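## Task

Arrange the nests so that N1 holds plate B83, N2 holds plate B33 and N3 holds plate B38. Each plate must lie flat within its nest's locators, with its well A1 at the nest corner labelled A1. A plate that stays put only because the robot is holding it does not count. At the end, open the gripper and move the hand away.

## Robot and tools

Robot: a single four-axis SCARA-style plate mover. Its joints are a vertical lift (0.000 to 0.550 m), a shoulder (-2.000 to 2.000 rad), an elbow (-2.800 to 2.800 rad) and a wrist yaw (-12.566 to 12.566 rad), plus a two-pad gripper. The hand always stays level and can only turn about vertical. The controlled point, end_effector_position, lies midway between the rubber pads, 2 to 3 cm behind the fingertips. The fingers point along the gripper's +x and close along its y. If the elbow reading gets within 0.4 rad of 0 (arm nearly straight) the arm may fold and fault, so avoid extreme reach.

Scene: four nests sit in an arc around the base; going clockwise seen from above they are N1, OUT, N2, N3. OUT starts empty and serves as a spare spot for swaps. Plates are told apart only by their ID labels; well A1 is at the plate's cut-off corner, which must match the nest corner marked A1. Something may occasionally nudge a loose object.

Frames: result poses are in the scene frame, origin on the table surface under the base, +z up, +y to the left when facing +x, metres. The reported hand position can be a little off, more so far out. Motion commands, however, use the gripper's own axes.

execute_actions takes "actions", a list with zero or one item, and optional "pictures" (boolean). An empty list just returns the state. A wait item is {"steps": n}, n up to 300 control steps of 1/30 s, counted from the previous result. A motion item is {"rows": [...], "steps": k}, k from 1 to 15 (default 15); one row is applied per step and the final row repeats if rows run short. Each row is five numbers, each in [-1, 1]: dx, dy, dz, rz, opening. dx, dy, dz, rz are an offset of the target from the gripper pose shown in the latest result that displays it (or from the pose at action start if none yet, or for later calls in the same reply), in the gripper's frame; every row counts from that same base, not from the prior row. Scale: 1.0 equals 0.6 m for dx/dy/dz and 180 degrees for rz; positive rz turns from +x toward +y. Opening is absolute, not an offset: +1 is fully open (0.140 m), -1 is closed (pads still 0.066 m apart). Closing fully takes about 0.6 s. All-zero offsets are not a pause: they pull the hand back to the base pose.

move: "target" is one such five-number row (offset from the last shown pose, gripper frame, opening absolute and sent at the start). "speed" is the path's top speed in m/s, 0.002 to 0.5, default 0.25; turning is capped at twice that in rad/s. The straight-line path runs 0.5 to 10 s and is cut off at 10 s. It ignores obstacles, and the real hand may lag, wander or exceed the speed, especially near full reach. Faster contact hits harder, and aiming further past a surface presses harder. The result adds a "move:" line: done means it settled near the target; off_target, moving, held or fault describe other endings, plus the distance to target. limits=paced means the sent pose was clipped; limits=held means some steps were blocked, after which the arm may surge.

wait: "seconds" 0 to 10; nothing new is commanded. zoom_image: "camera" is cam_low (672x504) or cam_wrist (616x616); "region" is [x0, y0, x1, y1] in pixels from the top-left corner, at most 504 by 504. finished_scene: pass the current scene's number; it ends the scene irreversibly and reports success. Replying without any tool call ends everything.

Control details: each step the command is clipped to within 70 mm and 16 degrees of the measured pose; after an action the arm only continues to that last clipped pose, so large moves need checking and a follow-up. The simulation keeps running while you think. Joints share speed and acceleration limits and stop together on reversal.

Result lines: the state gives end_effector_position and end_effector_quat_wxyz. Joint positions lists lift, shoulder, elbow, wrist yaw, then pad gap in metres. grip_measured is the finger opening on the command scale (may be off by about 1 mm all scene). "Hand target" shows where the controller is currently heading. "pose unreachable" means a clearance check altered or blocked the command; HELD marks affected steps.

Gripping: to hold a plate, command an opening below grip_measured, roughly 0.04 lower for a firm grip, less for a gentle one. Pads give about 18 N each; a fast close can squeeze harder or even bounce open.

Loads and faults: limits are lift 57 N, shoulder 8.55 N m, elbow 4.27 N m, wrist yaw 1.42 N m, held weight included. Hitting one stops the arm for 10 s and drops the rest of the call. Holding a load heats motors; MOTOR HOT appears from 85 °C and an OVER-TEMPERATURE FAULT brakes the arm at 100 °C, so don't linger holding a plate.

Avoid: drops longer than a few millimetres, slamming or shoving hard, knocking anything off the table, and ending with the robot still holding a plate. Release and lift clear before finishing.

Each tool is called after "Call:" as name(argument=value, ...) on one line, values as JSON.

## Session

Call:
execute_actions(actions=[])

Scene clock: 0.00 s of 12600.00 s.
end_effector_position=(+0.7494, -0.1926, +0.0785) grip_measured=+0.99 end_effector_quat_wxyz=(+0.911, +0.000, +0.000, -0.413)
Joint positions: [ 0.074  0.136  2.457 -3.446  0.14 ]
Motor temperatures (°C, as the motors report them): [37 24 25 24]
Hand target: +0.749, -0.193, +0.079; +0.911, +0.000, +0.000, -0.413

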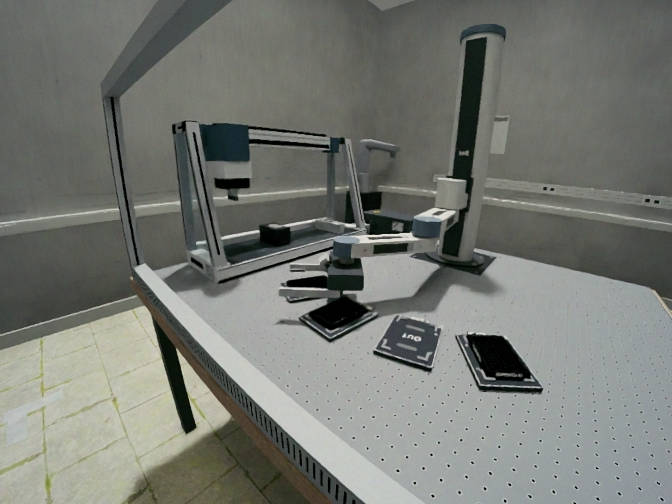

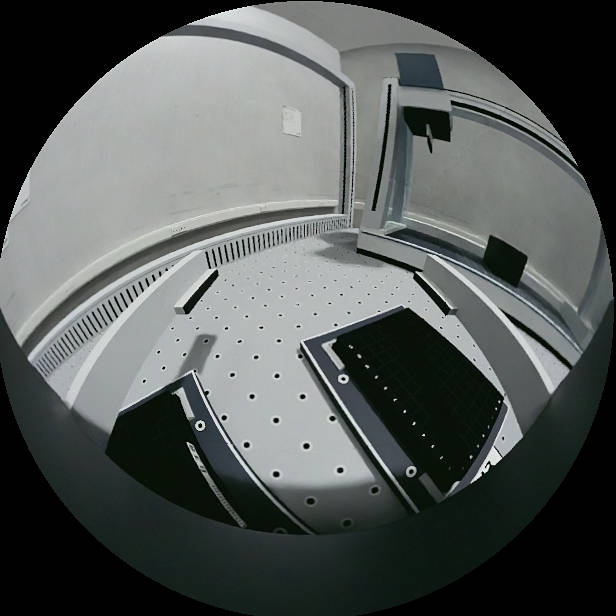

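Call:
zoom_image(camera="cam_low", region=[260, 260, 560, 400])

Region (260, 260, 560, 400) of cam_low's 672x504 image, scaled by 1.680, with more detail than that image has; it fills the top 235 rows of this view, and the rest is white.

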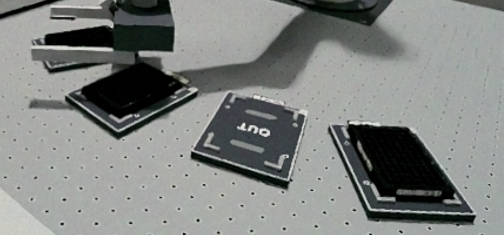

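Call:
zoom_image(camera="cam_wrist", region=[100, 300, 520, 540])

Call:
zoom_image(camera="cam_low", region=[440, 320, 560, 400])

Region (100, 300, 520, 540) of cam_wrist's 616x616 image, scaled by 1.200, with more detail than that image has; it fills the top 288 rows of this view, and the rest is white.

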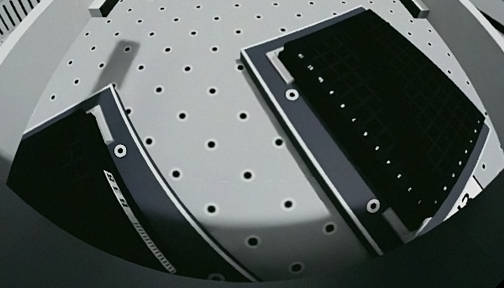

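Region (440, 320, 560, 400) of cam_low's 672x504 image, scaled by 4.200, with more detail than that image has.

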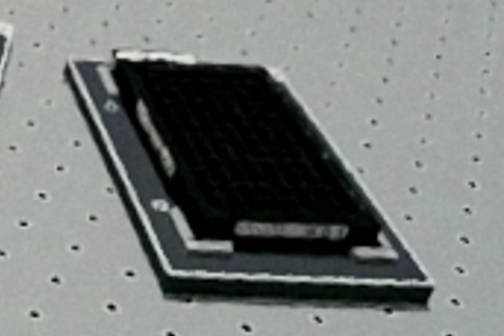

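Call:
move(target=[-0.1, 0, 0.3, 0, 1], speed=0.3)

Scene clock: 29.40 s of 12600.00 s.
end_effector_position=(+0.7099, -0.1472, +0.2586) grip_measured=+0.99 end_effector_quat_wxyz=(+0.911, +0.000, +0.000, -0.413)
Joint positions: [ 0.254  0.406  2.049 -3.307  0.14 ]
Motor temperatures (°C, as the motors report them): [37 24 25 24]
Hand target: +0.710, -0.147, +0.259; +0.911, +0.000, +0.000, -0.413
Off the commanded pose: 0.000 m, 0 deg.
After step 90, 25.30 s passed at rest.
move: done

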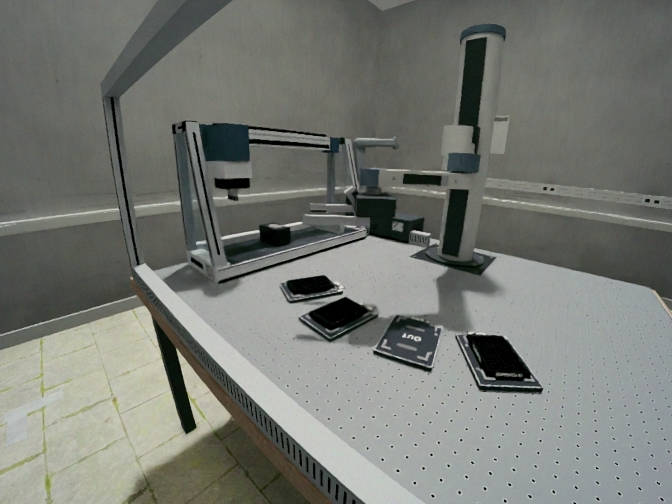

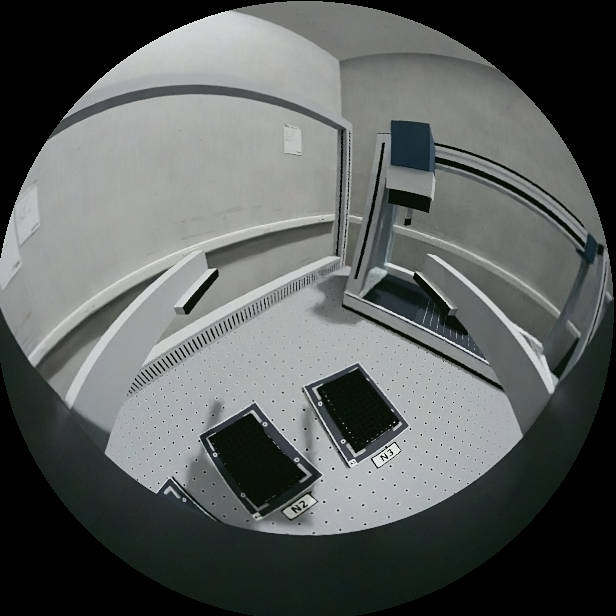

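Call:
zoom_image(camera="cam_wrist", region=[140, 340, 440, 540])

Region (140, 340, 440, 540) of cam_wrist's 616x616 image, scaled by 1.680, with more detail than that image has.

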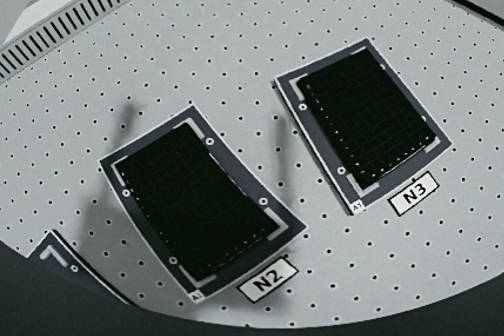

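Call:
zoom_image(camera="cam_low", region=[270, 265, 400, 345])

Region (270, 265, 400, 345) of cam_low's 672x504 image, scaled by 3.877, with more detail than that image has; it fills the top 310 rows of this view, and the rest is white.

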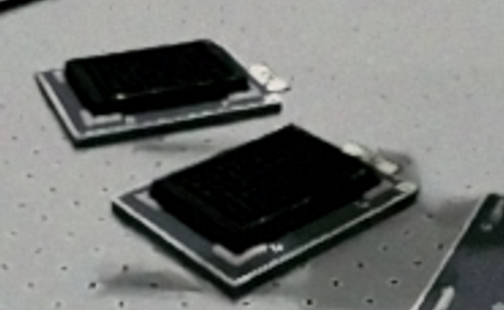

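Call:
move(target=[0.15, -0.0125, -0.33, 0.327, 1], speed=0.3)

Scene clock: 82.63 s of 12600.00 s.
end_effector_position=(+0.7633, -0.2201, +0.0605) grip_measured=+0.99 end_effector_quat_wxyz=(+0.996, +0.000, +0.000, +0.087)
Joint positions: [ 0.056 -0.339  2.8   -2.286  0.14 ]
Motor temperatures (°C, as the motors report them): [37 24 25 24]
Hand target: +0.763, -0.220, +0.061; +0.996, +0.000, +0.000, +0.087
Off the commanded pose: 0.000 m, 0 deg.
joint sent to its limit — the command would take joint 3 (elbow) past its upper limit, so that joint was sent only as far as its limit.
After step 90, 48.07 s passed at rest.
move: done

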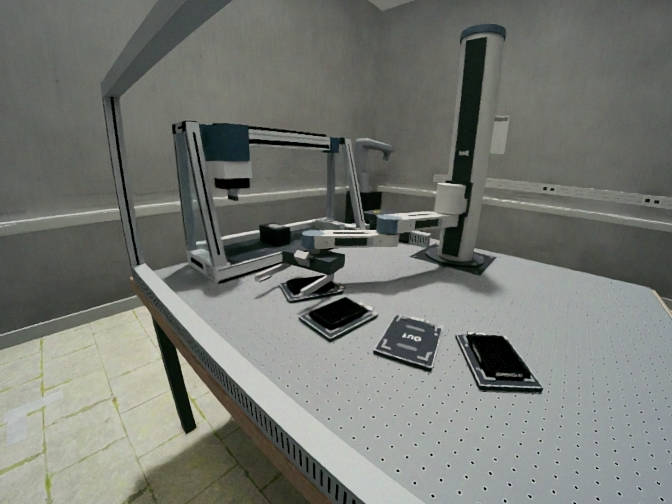

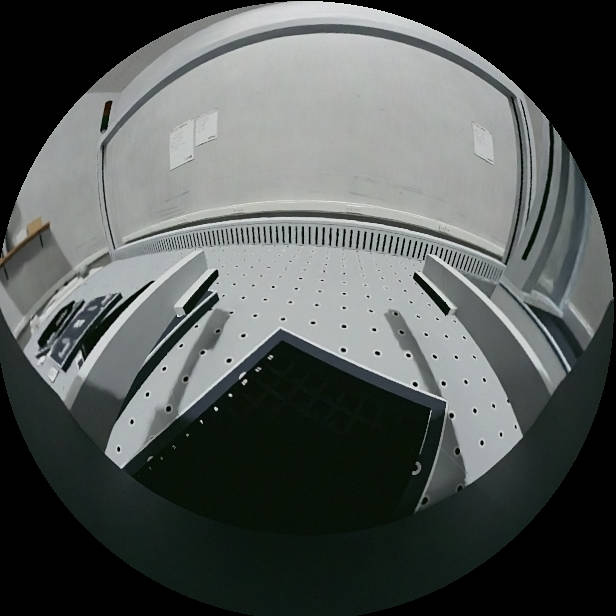

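Call:
move(target=[-0.079, 0.158, -0.01, 0.194, 1], speed=0.3)

Call:
zoom_image(camera="cam_wrist", region=[130, 250, 490, 500])

Scene clock: 97.77 s of 12600.00 s.
end_effector_position=(+0.7003, -0.1348, +0.0546) grip_measured=+0.99 end_effector_quat_wxyz=(+0.924, +0.000, +0.000, +0.382)
Joint positions: [ 0.05  -0.166  2.412 -1.462  0.14 ]
Motor temperatures (°C, as the motors report them): [37 24 25 24]
Hand target: +0.700, -0.135, +0.055; +0.924, +0.000, +0.000, +0.382
Off the commanded pose: 0.000 m, 0 deg.
After step 90, 10.77 s passed at rest.
move: done

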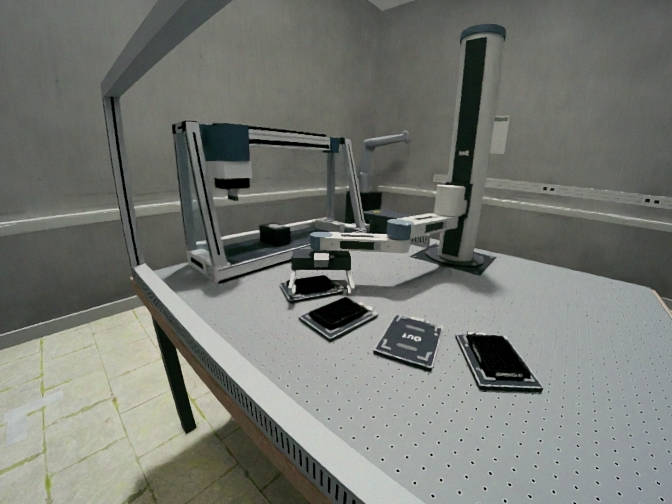

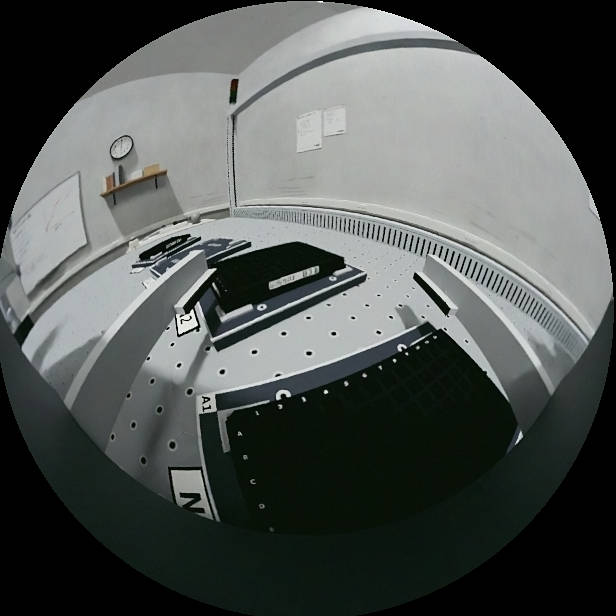

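Region (130, 250, 490, 500) of cam_wrist's 616x616 image, scaled by 1.400, with more detail than that image has; it fills the top 350 rows of this view, and the rest is white.

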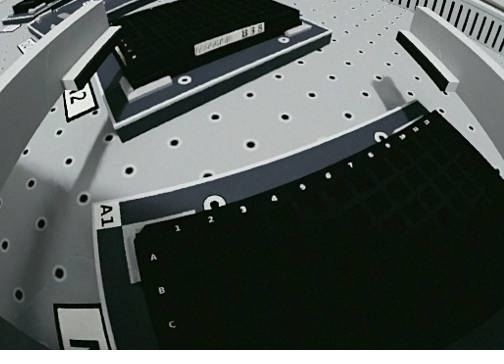

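Call:
zoom_image(camera="cam_wrist", region=[130, 225, 350, 310])

Region (130, 225, 350, 310) of cam_wrist's 616x616 image, scaled by 2.291, with more detail than that image has; it fills the top 195 rows of this view, and the rest is white.

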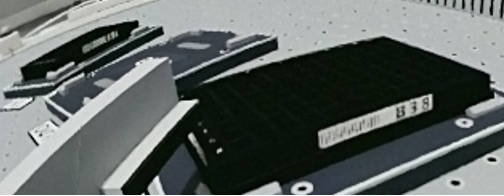

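Call:
move(target=[0.133, 0.046, 0.02, -0.283, 0.3], speed=0.3)

Scene clock: 114.33 s of 12600.00 s.
end_effector_position=(+0.7374, -0.0587, +0.0666) grip_measured=+0.30 end_effector_quat_wxyz=(+0.999, +0.000, +0.000, -0.052)
Joint positions: [ 0.062  0.457  1.912 -2.473  0.114]
Motor temperatures (°C, as the motors report them): [37 24 25 24]
Hand target: +0.737, -0.059, +0.067; +0.999, +0.000, +0.000, -0.053
Off the commanded pose: 0.000 m, 0 deg.
After step 90, 11.73 s passed at rest.
move: done

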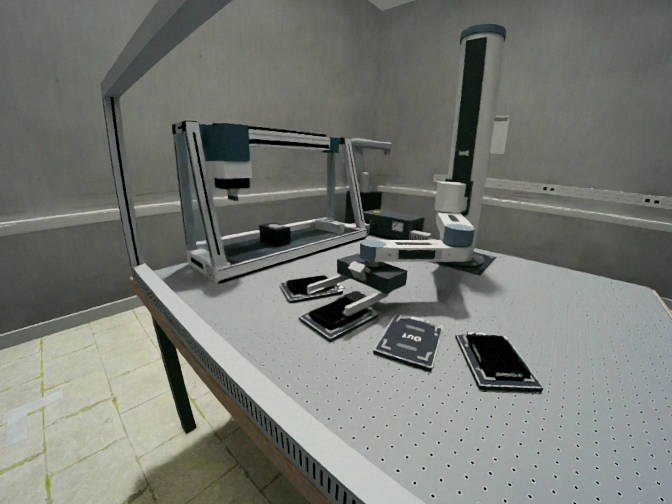

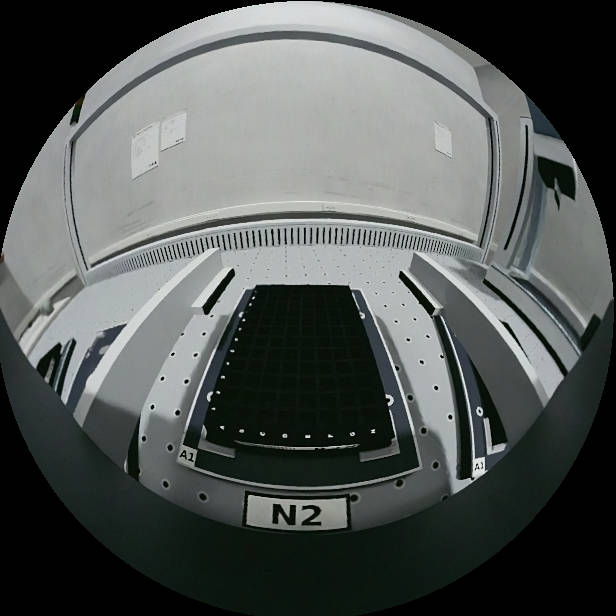

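Call:
move(target=[0.005, 0.017, -0.087, 0, 0.3], speed=0.15)

Call:
move(target=[0, 0, 0, 0, -0.55], speed=0.15)

Scene clock: 137.53 s of 12600.00 s.
end_effector_position=(+0.7402, -0.0515, +0.0270) grip_measured=+0.30 end_effector_quat_wxyz=(+0.999, +0.000, +0.000, -0.053)
Joint positions: [ 0.022  0.468  1.926 -2.5    0.114]
Motor temperatures (°C, as the motors report them): [35 24 25 24]
Hand target: +0.740, -0.051, +0.026; +0.999, +0.000, +0.000, -0.052
Off the commanded pose: 0.013 m, 0 deg.
TORQUE FAULT: the external load on joint 1 (lift) reached its load limit, and the arm stopped for 10 seconds. The arm's remaining commands of this call were not run. The arm holds where it stopped, with its grip as last carried out, and accepts commands again: back off and push less far. The arm stops again, at the same cost, whenever a joint's load reaches its limit.
After step 90, 9.70 s passed at rest.
move: fault

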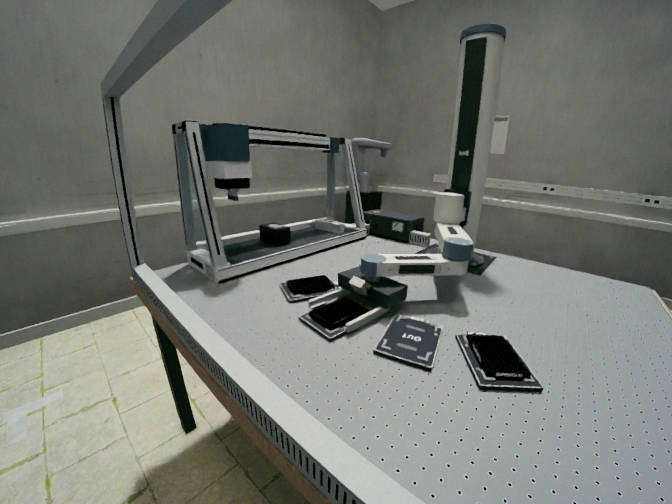

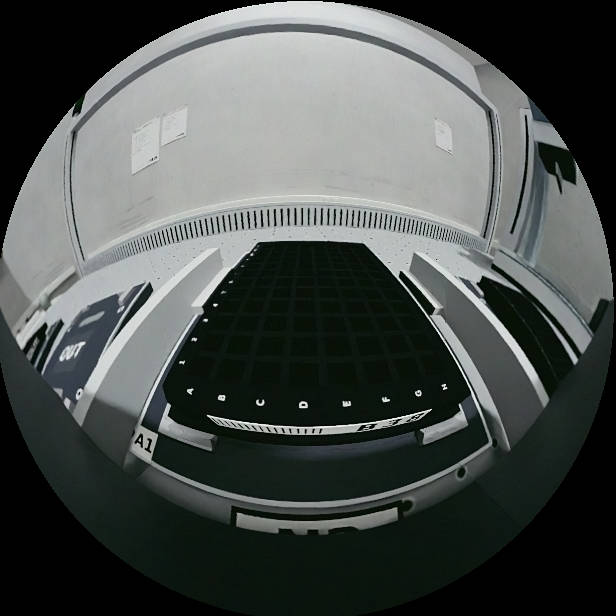

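not run: a fault stop came before this call.

Call:
move(target=[0, 0, 0.01, 0, 0.3], speed=0.1)

Call:
move(target=[0, 0, 0, 0, -0.55], speed=0.1)

Scene clock: 144.27 s of 12600.00 s.
end_effector_position=(+0.7402, -0.0515, +0.0330) grip_measured=+0.30 end_effector_quat_wxyz=(+0.999, +0.000, +0.000, -0.053)
Joint positions: [ 0.028  0.468  1.927 -2.5    0.114]
Motor temperatures (°C, as the motors report them): [35 24 25 24]
Hand target: +0.740, -0.051, +0.033; +0.999, +0.000, +0.000, -0.053
Off the commanded pose: 0.000 m, 0 deg.
After step 90, 3.03 s passed at rest.
move: done

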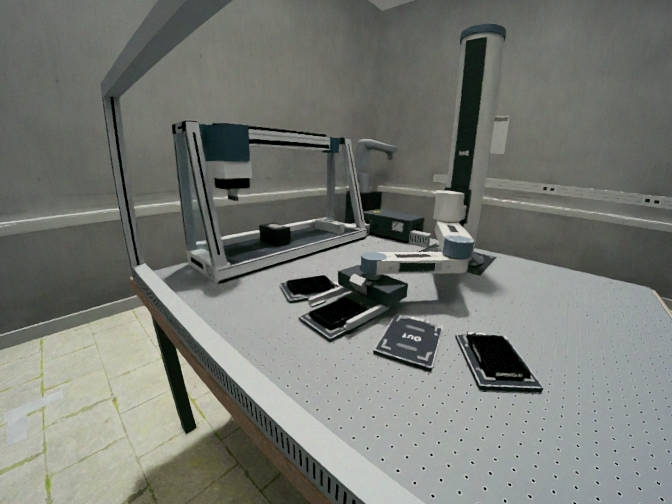

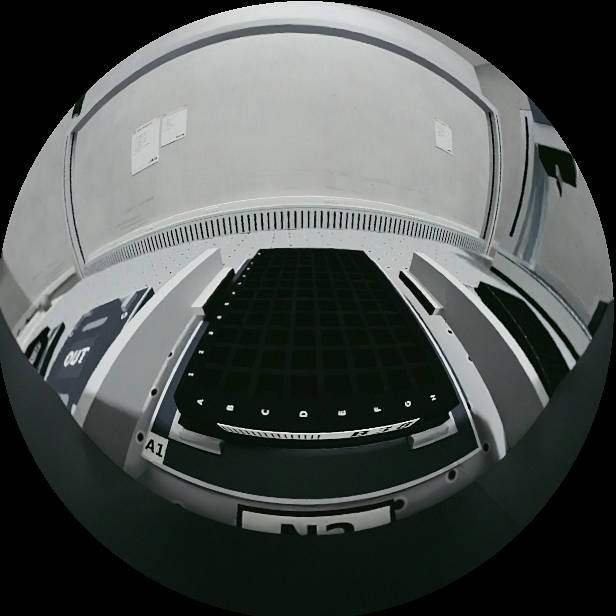

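Scene clock: 144.77 s of 12600.00 s.
end_effector_position=(+0.7411, -0.0476, +0.0333) grip_measured=-0.54 end_effector_quat_wxyz=(+0.999, +0.000, +0.000, -0.046)
Joint positions: [ 0.028  0.471  1.93  -2.492  0.083]
Motor temperatures (°C, as the motors report them): [35 24 26 24]
Hand target: +0.740, -0.052, +0.033; +0.999, +0.000, +0.000, -0.053
Off the commanded pose: 0.004 m, 1 deg.
move: off_target

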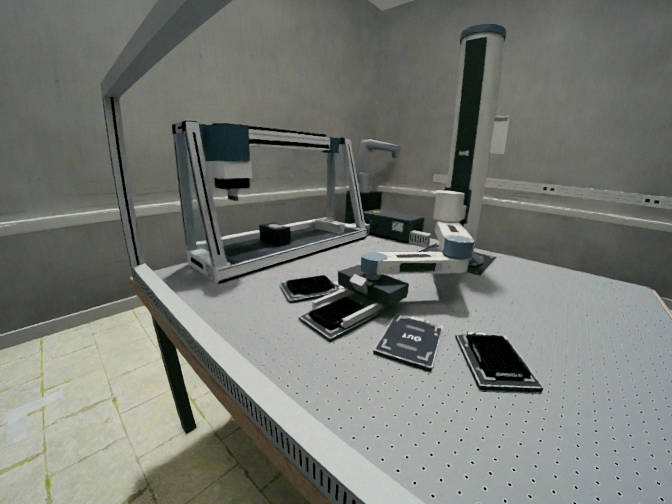

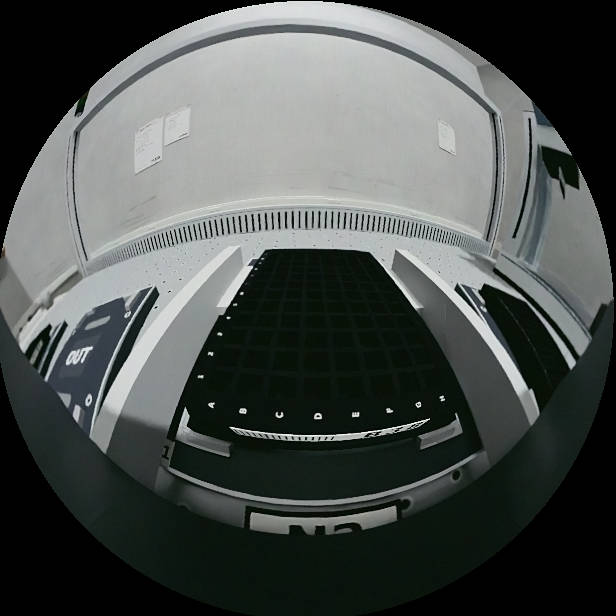

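Call:
move(target=[0, 0, 0.08, 0, -0.6], speed=0.15)

Call:
move(target=[-0.042, 0.277, 0, 0.094, -0.6], speed=0.25)

Scene clock: 157.70 s of 12600.00 s.
end_effector_position=(+0.7411, -0.0475, +0.0813) grip_measured=-0.57 end_effector_quat_wxyz=(+0.999, +0.000, +0.000, -0.045)
Joint positions: [ 0.076  0.471  1.93  -2.492  0.082]
Motor temperatures (°C, as the motors report them): [35 25 29 25]
Hand target: +0.741, -0.048, +0.081; +0.999, +0.000, +0.000, -0.046
Off the commanded pose: 0.000 m, 0 deg.
After step 90, 9.20 s passed at rest.
move: done

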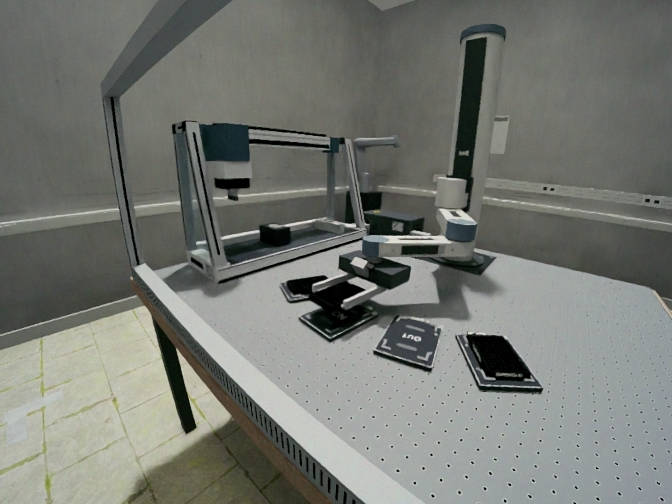

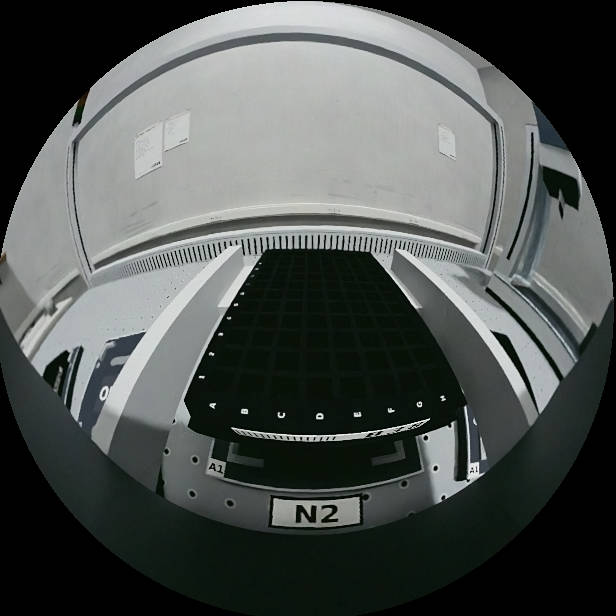

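Scene clock: 158.73 s of 12600.00 s.
end_effector_position=(+0.7312, +0.1205, +0.0813) grip_measured=-0.57 end_effector_quat_wxyz=(+0.995, +0.000, +0.000, +0.102)
Joint positions: [ 0.076  0.766  1.937 -2.498  0.082]
Motor temperatures (°C, as the motors report them): [35 25 29 25]
Hand target: +0.731, +0.120, +0.081; +0.995, +0.000, +0.000, +0.102
Off the commanded pose: 0.000 m, 0 deg.
move: done

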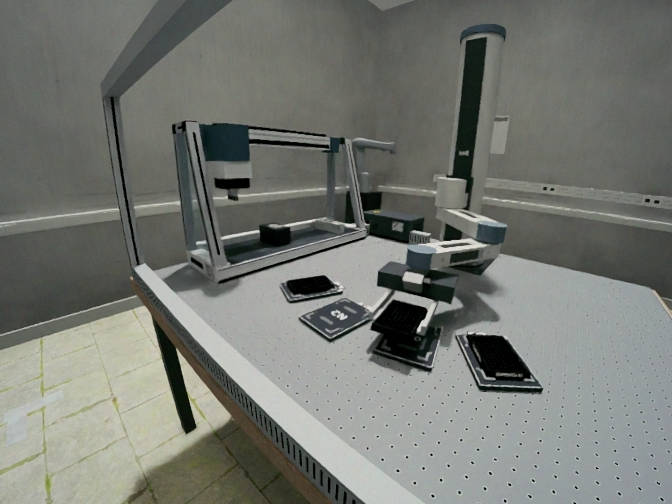

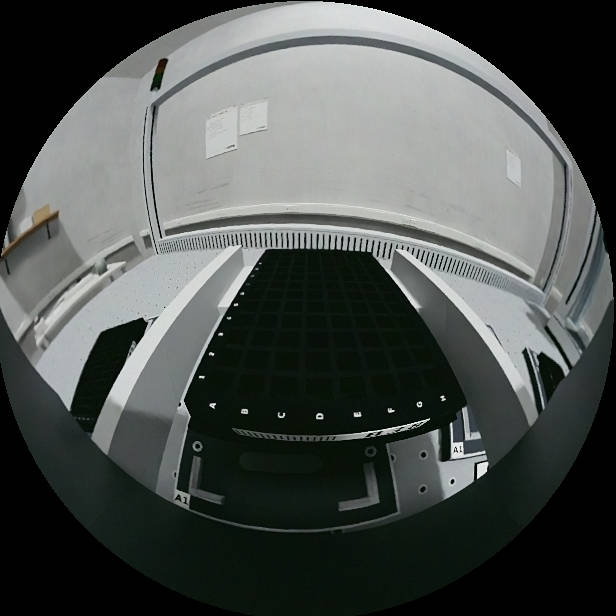

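Call:
move(target=[-0.045, 0.032, 0, 0.01, -0.6], speed=0.15)

Scene clock: 166.77 s of 12600.00 s.
end_effector_position=(+0.7008, +0.1340, +0.0813) grip_measured=-0.57 end_effector_quat_wxyz=(+0.993, +0.000, +0.000, +0.118)
Joint positions: [ 0.076  0.878  1.766 -2.408  0.082]
Motor temperatures (°C, as the motors report them): [36 24 28 25]
Hand target: +0.701, +0.134, +0.081; +0.993, +0.000, +0.000, +0.118
Off the commanded pose: 0.000 m, 0 deg.
After step 90, 4.33 s passed at rest.
move: done

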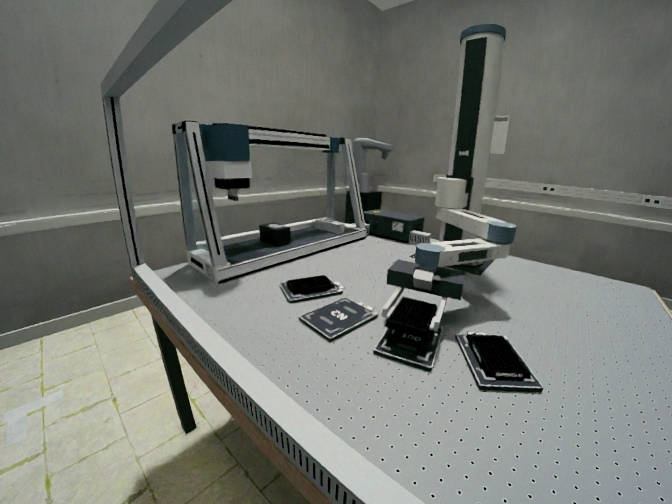

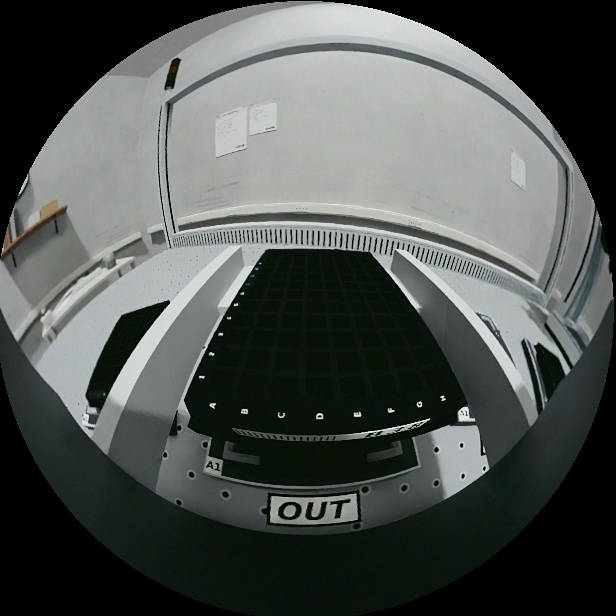

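Call:
move(target=[0.003, 0.003, -0.077, 0, -0.6], speed=0.08)

Scene clock: 172.87 s of 12600.00 s.
end_effector_position=(+0.7021, +0.1360, +0.0364) grip_measured=-0.57 end_effector_quat_wxyz=(+0.993, +0.000, +0.000, +0.118)
Joint positions: [ 0.031  0.878  1.777 -2.419  0.082]
Motor temperatures (°C, as the motors report them): [36 24 27 24]
Hand target: +0.702, +0.136, +0.035; +0.993, +0.000, +0.000, +0.118
Off the commanded pose: 0.001 m, 0 deg.
After step 90, 2.27 s passed at rest.
move: done

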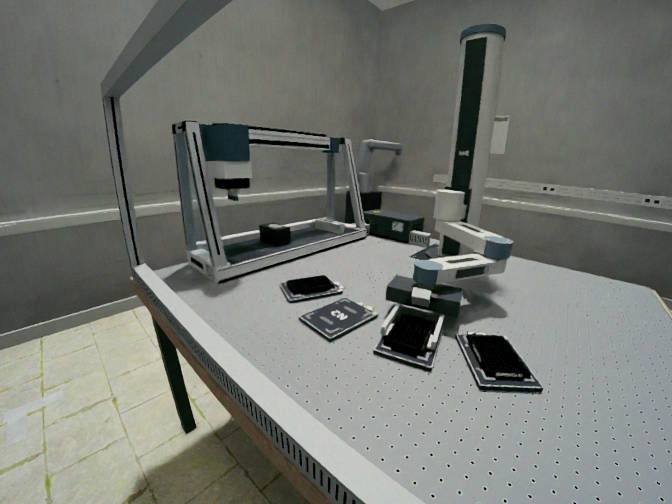

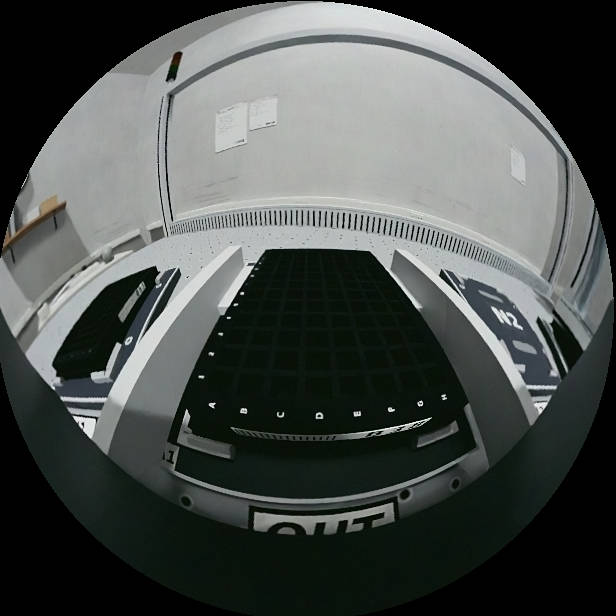

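Call:
move(target=[0, 0, 0, 0, 0.3], speed=0.1)

Call:
move(target=[0, 0, 0.09, 0, 0.3], speed=0.2)

Call:
move(target=[-0.02, 0.275, 0, 0.094, 0.3], speed=0.3)

Scene clock: 184.40 s of 12600.00 s.
end_effector_position=(+0.7021, +0.1362, +0.0365) grip_measured=+0.30 end_effector_quat_wxyz=(+0.993, +0.000, +0.000, +0.118)
Joint positions: [ 0.031  0.878  1.777 -2.419  0.114]
Motor temperatures (°C, as the motors report them): [35 24 27 24]
Hand target: +0.702, +0.136, +0.036; +0.993, +0.000, +0.000, +0.118
Off the commanded pose: 0.000 m, 0 deg.
After step 90, 8.03 s passed at rest.
move: done

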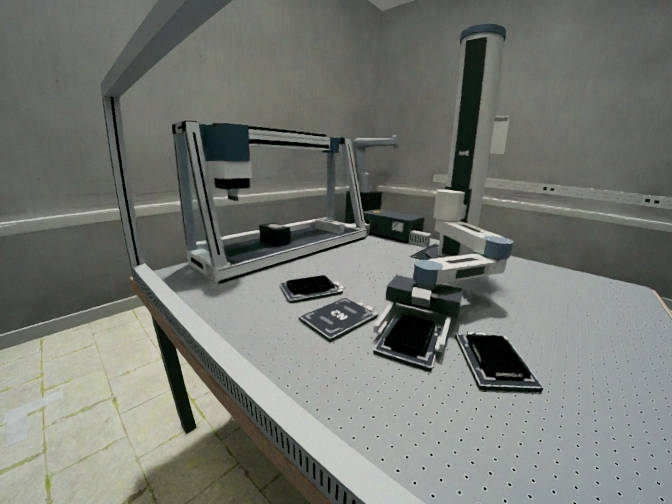

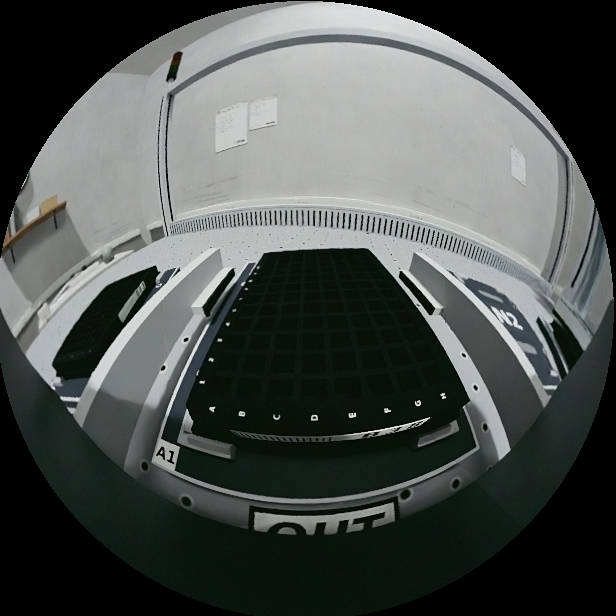

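Scene clock: 185.13 s of 12600.00 s.
end_effector_position=(+0.7021, +0.1362, +0.0905) grip_measured=+0.30 end_effector_quat_wxyz=(+0.993, +0.000, +0.000, +0.118)
Joint positions: [ 0.086  0.878  1.777 -2.419  0.114]
Motor temperatures (°C, as the motors report them): [35 24 27 24]
Hand target: +0.702, +0.136, +0.090; +0.993, +0.000, +0.000, +0.118
Off the commanded pose: 0.000 m, 0 deg.
move: done

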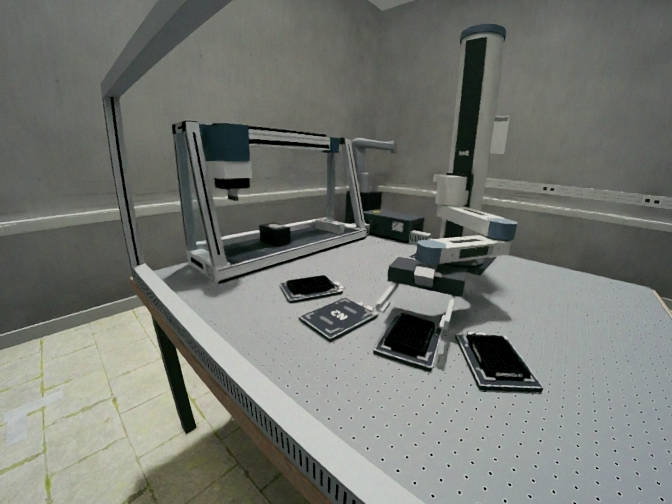

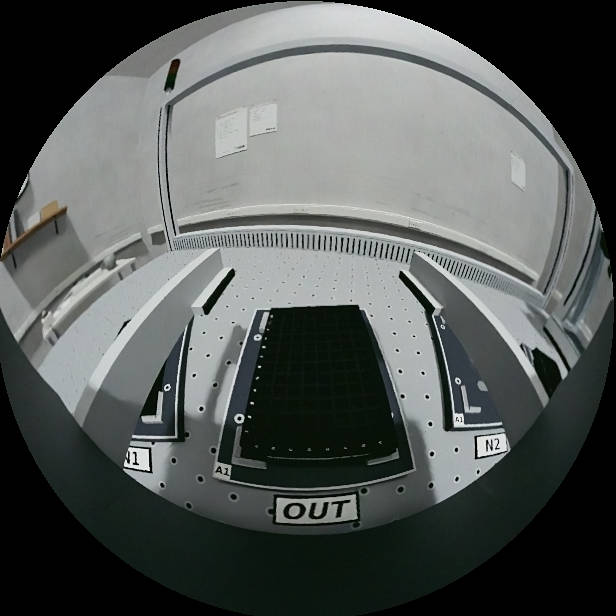

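Scene clock: 186.07 s of 12600.00 s.
end_effector_position=(+0.6517, +0.2941, +0.0905) grip_measured=+0.30 end_effector_quat_wxyz=(+0.965, +0.000, +0.000, +0.263)
Joint positions: [ 0.086  1.135  1.877 -2.48   0.114]
Motor temperatures (°C, as the motors report them): [35 24 27 24]
Hand target: +0.652, +0.294, +0.091; +0.965, +0.000, +0.000, +0.263
Off the commanded pose: 0.000 m, 0 deg.
move: done

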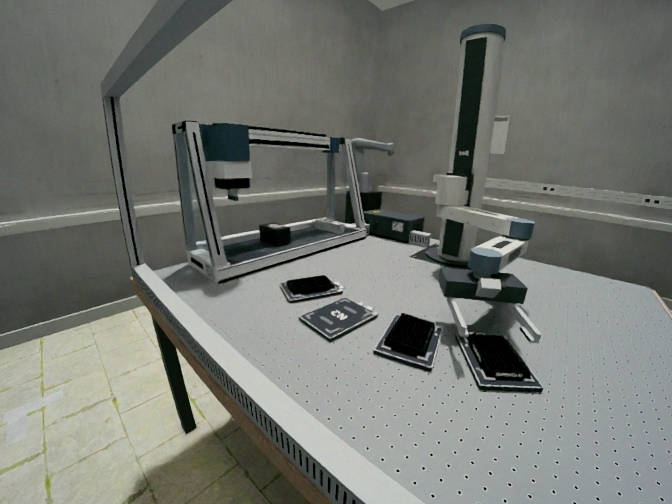

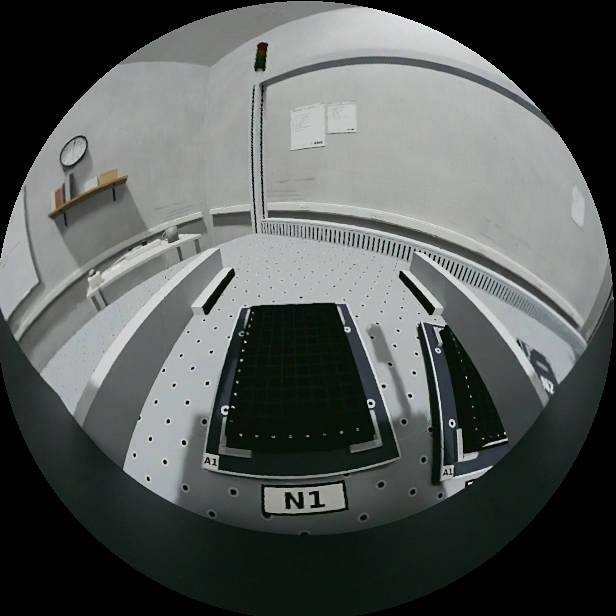

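Call:
move(target=[0.012, 0.02, -0.094, 0, 0.3], speed=0.12)

Call:
move(target=[0, 0, 0, 0, -0.6], speed=0.1)

Scene clock: 197.33 s of 12600.00 s.
end_effector_position=(+0.6517, +0.3081, +0.0341) grip_measured=+0.30 end_effector_quat_wxyz=(+0.965, +0.000, +0.000, +0.263)
Joint positions: [ 0.029  1.141  1.928 -2.536  0.114]
Motor temperatures (°C, as the motors report them): [35 24 26 24]
Hand target: +0.652, +0.308, +0.034; +0.965, +0.000, +0.000, +0.263
Off the commanded pose: 0.000 m, 0 deg.
After step 90, 7.50 s passed at rest.
move: done

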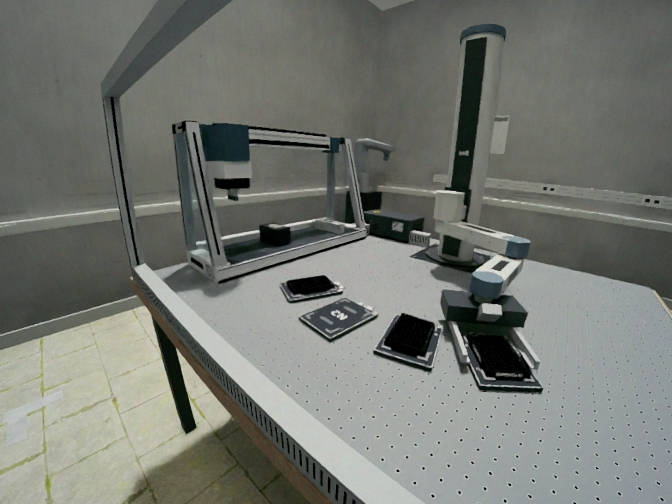

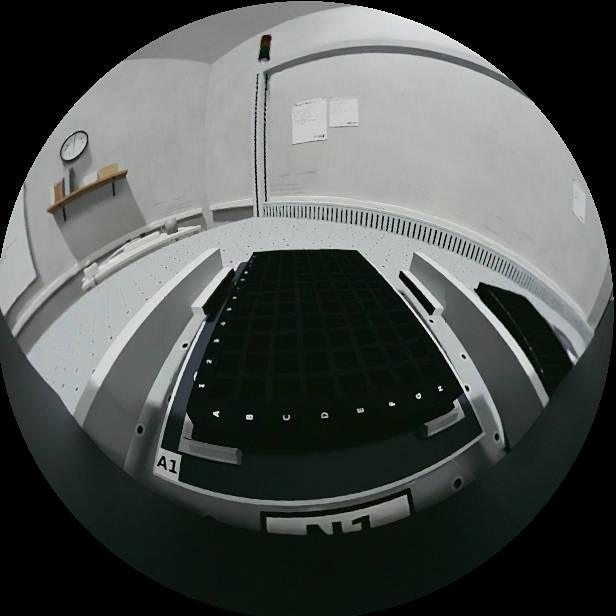

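Scene clock: 197.83 s of 12600.00 s.
end_effector_position=(+0.6499, +0.3122, +0.0341) grip_measured=-0.54 end_effector_quat_wxyz=(+0.962, +0.000, +0.000, +0.271)
Joint positions: [ 0.029  1.143  1.933 -2.526  0.083]
Motor temperatures (°C, as the motors report them): [35 24 27 24]
Hand target: +0.652, +0.308, +0.034; +0.965, +0.000, +0.000, +0.263
Off the commanded pose: 0.005 m, 1 deg.
move: off_target

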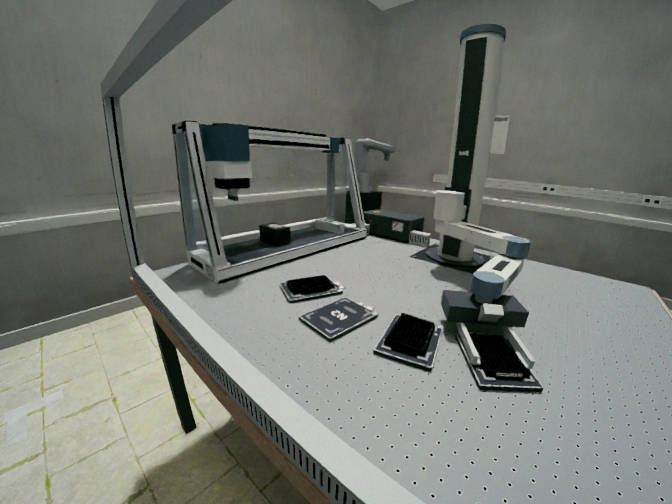

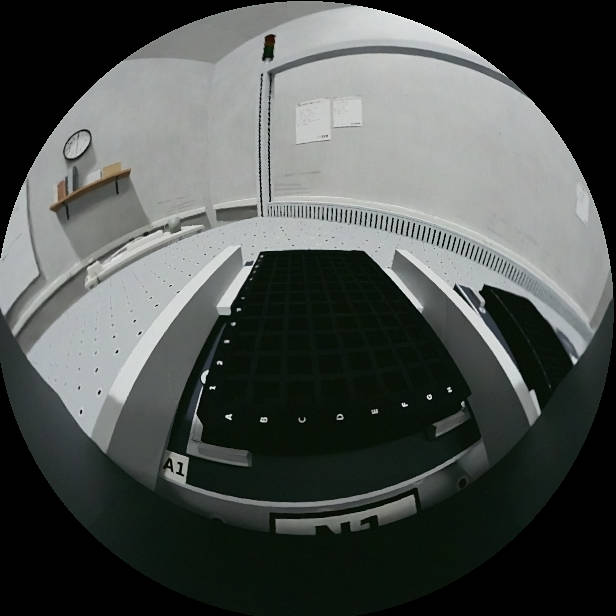

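Call:
move(target=[0, 0, 0, 0.02, 0.3], speed=0.1)

Call:
move(target=[0, 0, 0, 0, -0.6], speed=0.1)

Scene clock: 206.73 s of 12600.00 s.
end_effector_position=(+0.6499, +0.3121, +0.0341) grip_measured=+0.30 end_effector_quat_wxyz=(+0.954, +0.000, +0.000, +0.301)
Joint positions: [ 0.029  1.123  1.932 -2.443  0.114]
Motor temperatures (°C, as the motors report them): [36 25 30 25]
Hand target: +0.650, +0.312, +0.034; +0.953, +0.000, +0.000, +0.302
Off the commanded pose: 0.000 m, 0 deg.
After step 90, 5.20 s passed at rest.
move: done

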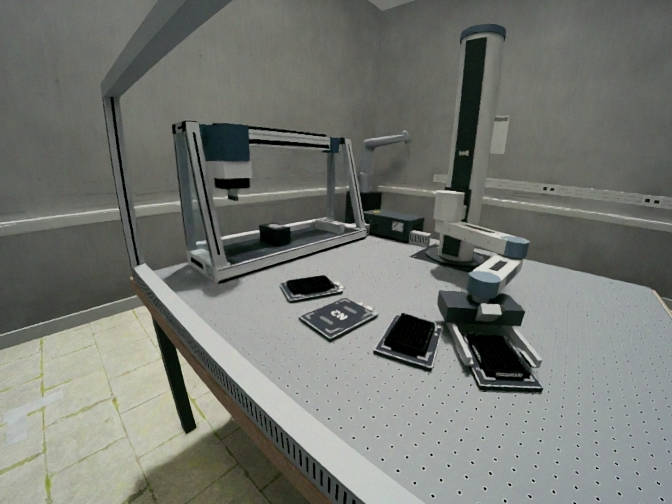

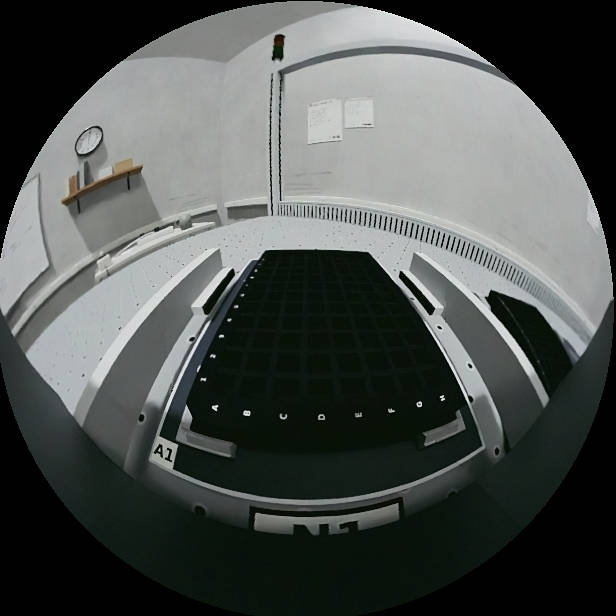

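Scene clock: 207.23 s of 12600.00 s.
end_effector_position=(+0.6498, +0.3124, +0.0341) grip_measured=-0.57 end_effector_quat_wxyz=(+0.953, +0.000, +0.000, +0.302)
Joint positions: [ 0.029  1.123  1.933 -2.443  0.082]
Motor temperatures (°C, as the motors report them): [36 25 30 25]
Hand target: +0.650, +0.312, +0.034; +0.954, +0.000, +0.000, +0.301
Off the commanded pose: 0.000 m, 0 deg.
move: done

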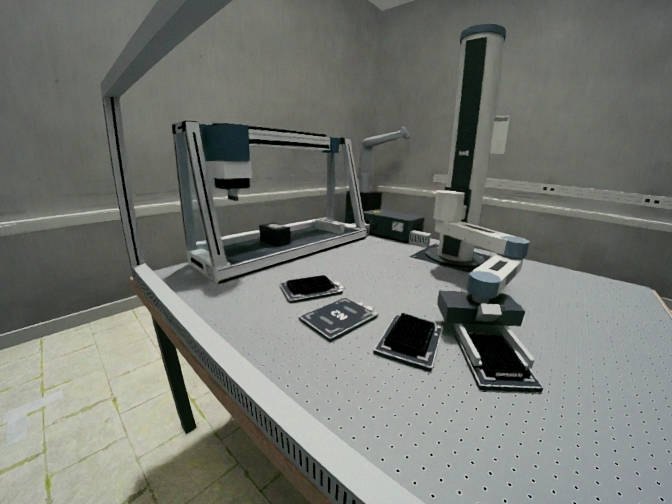

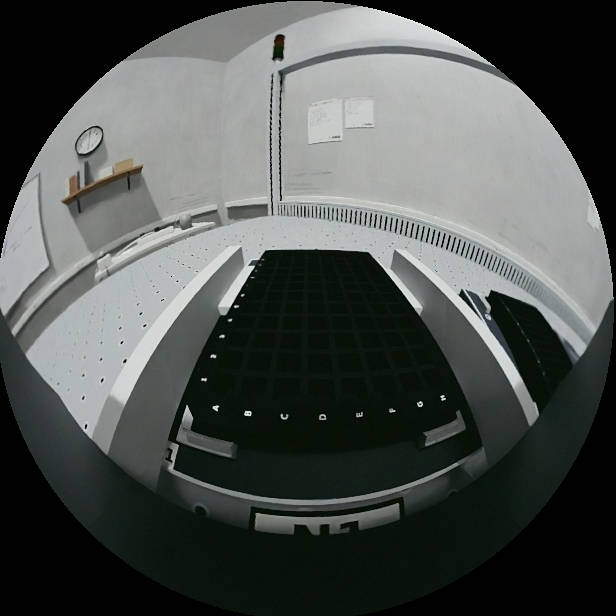

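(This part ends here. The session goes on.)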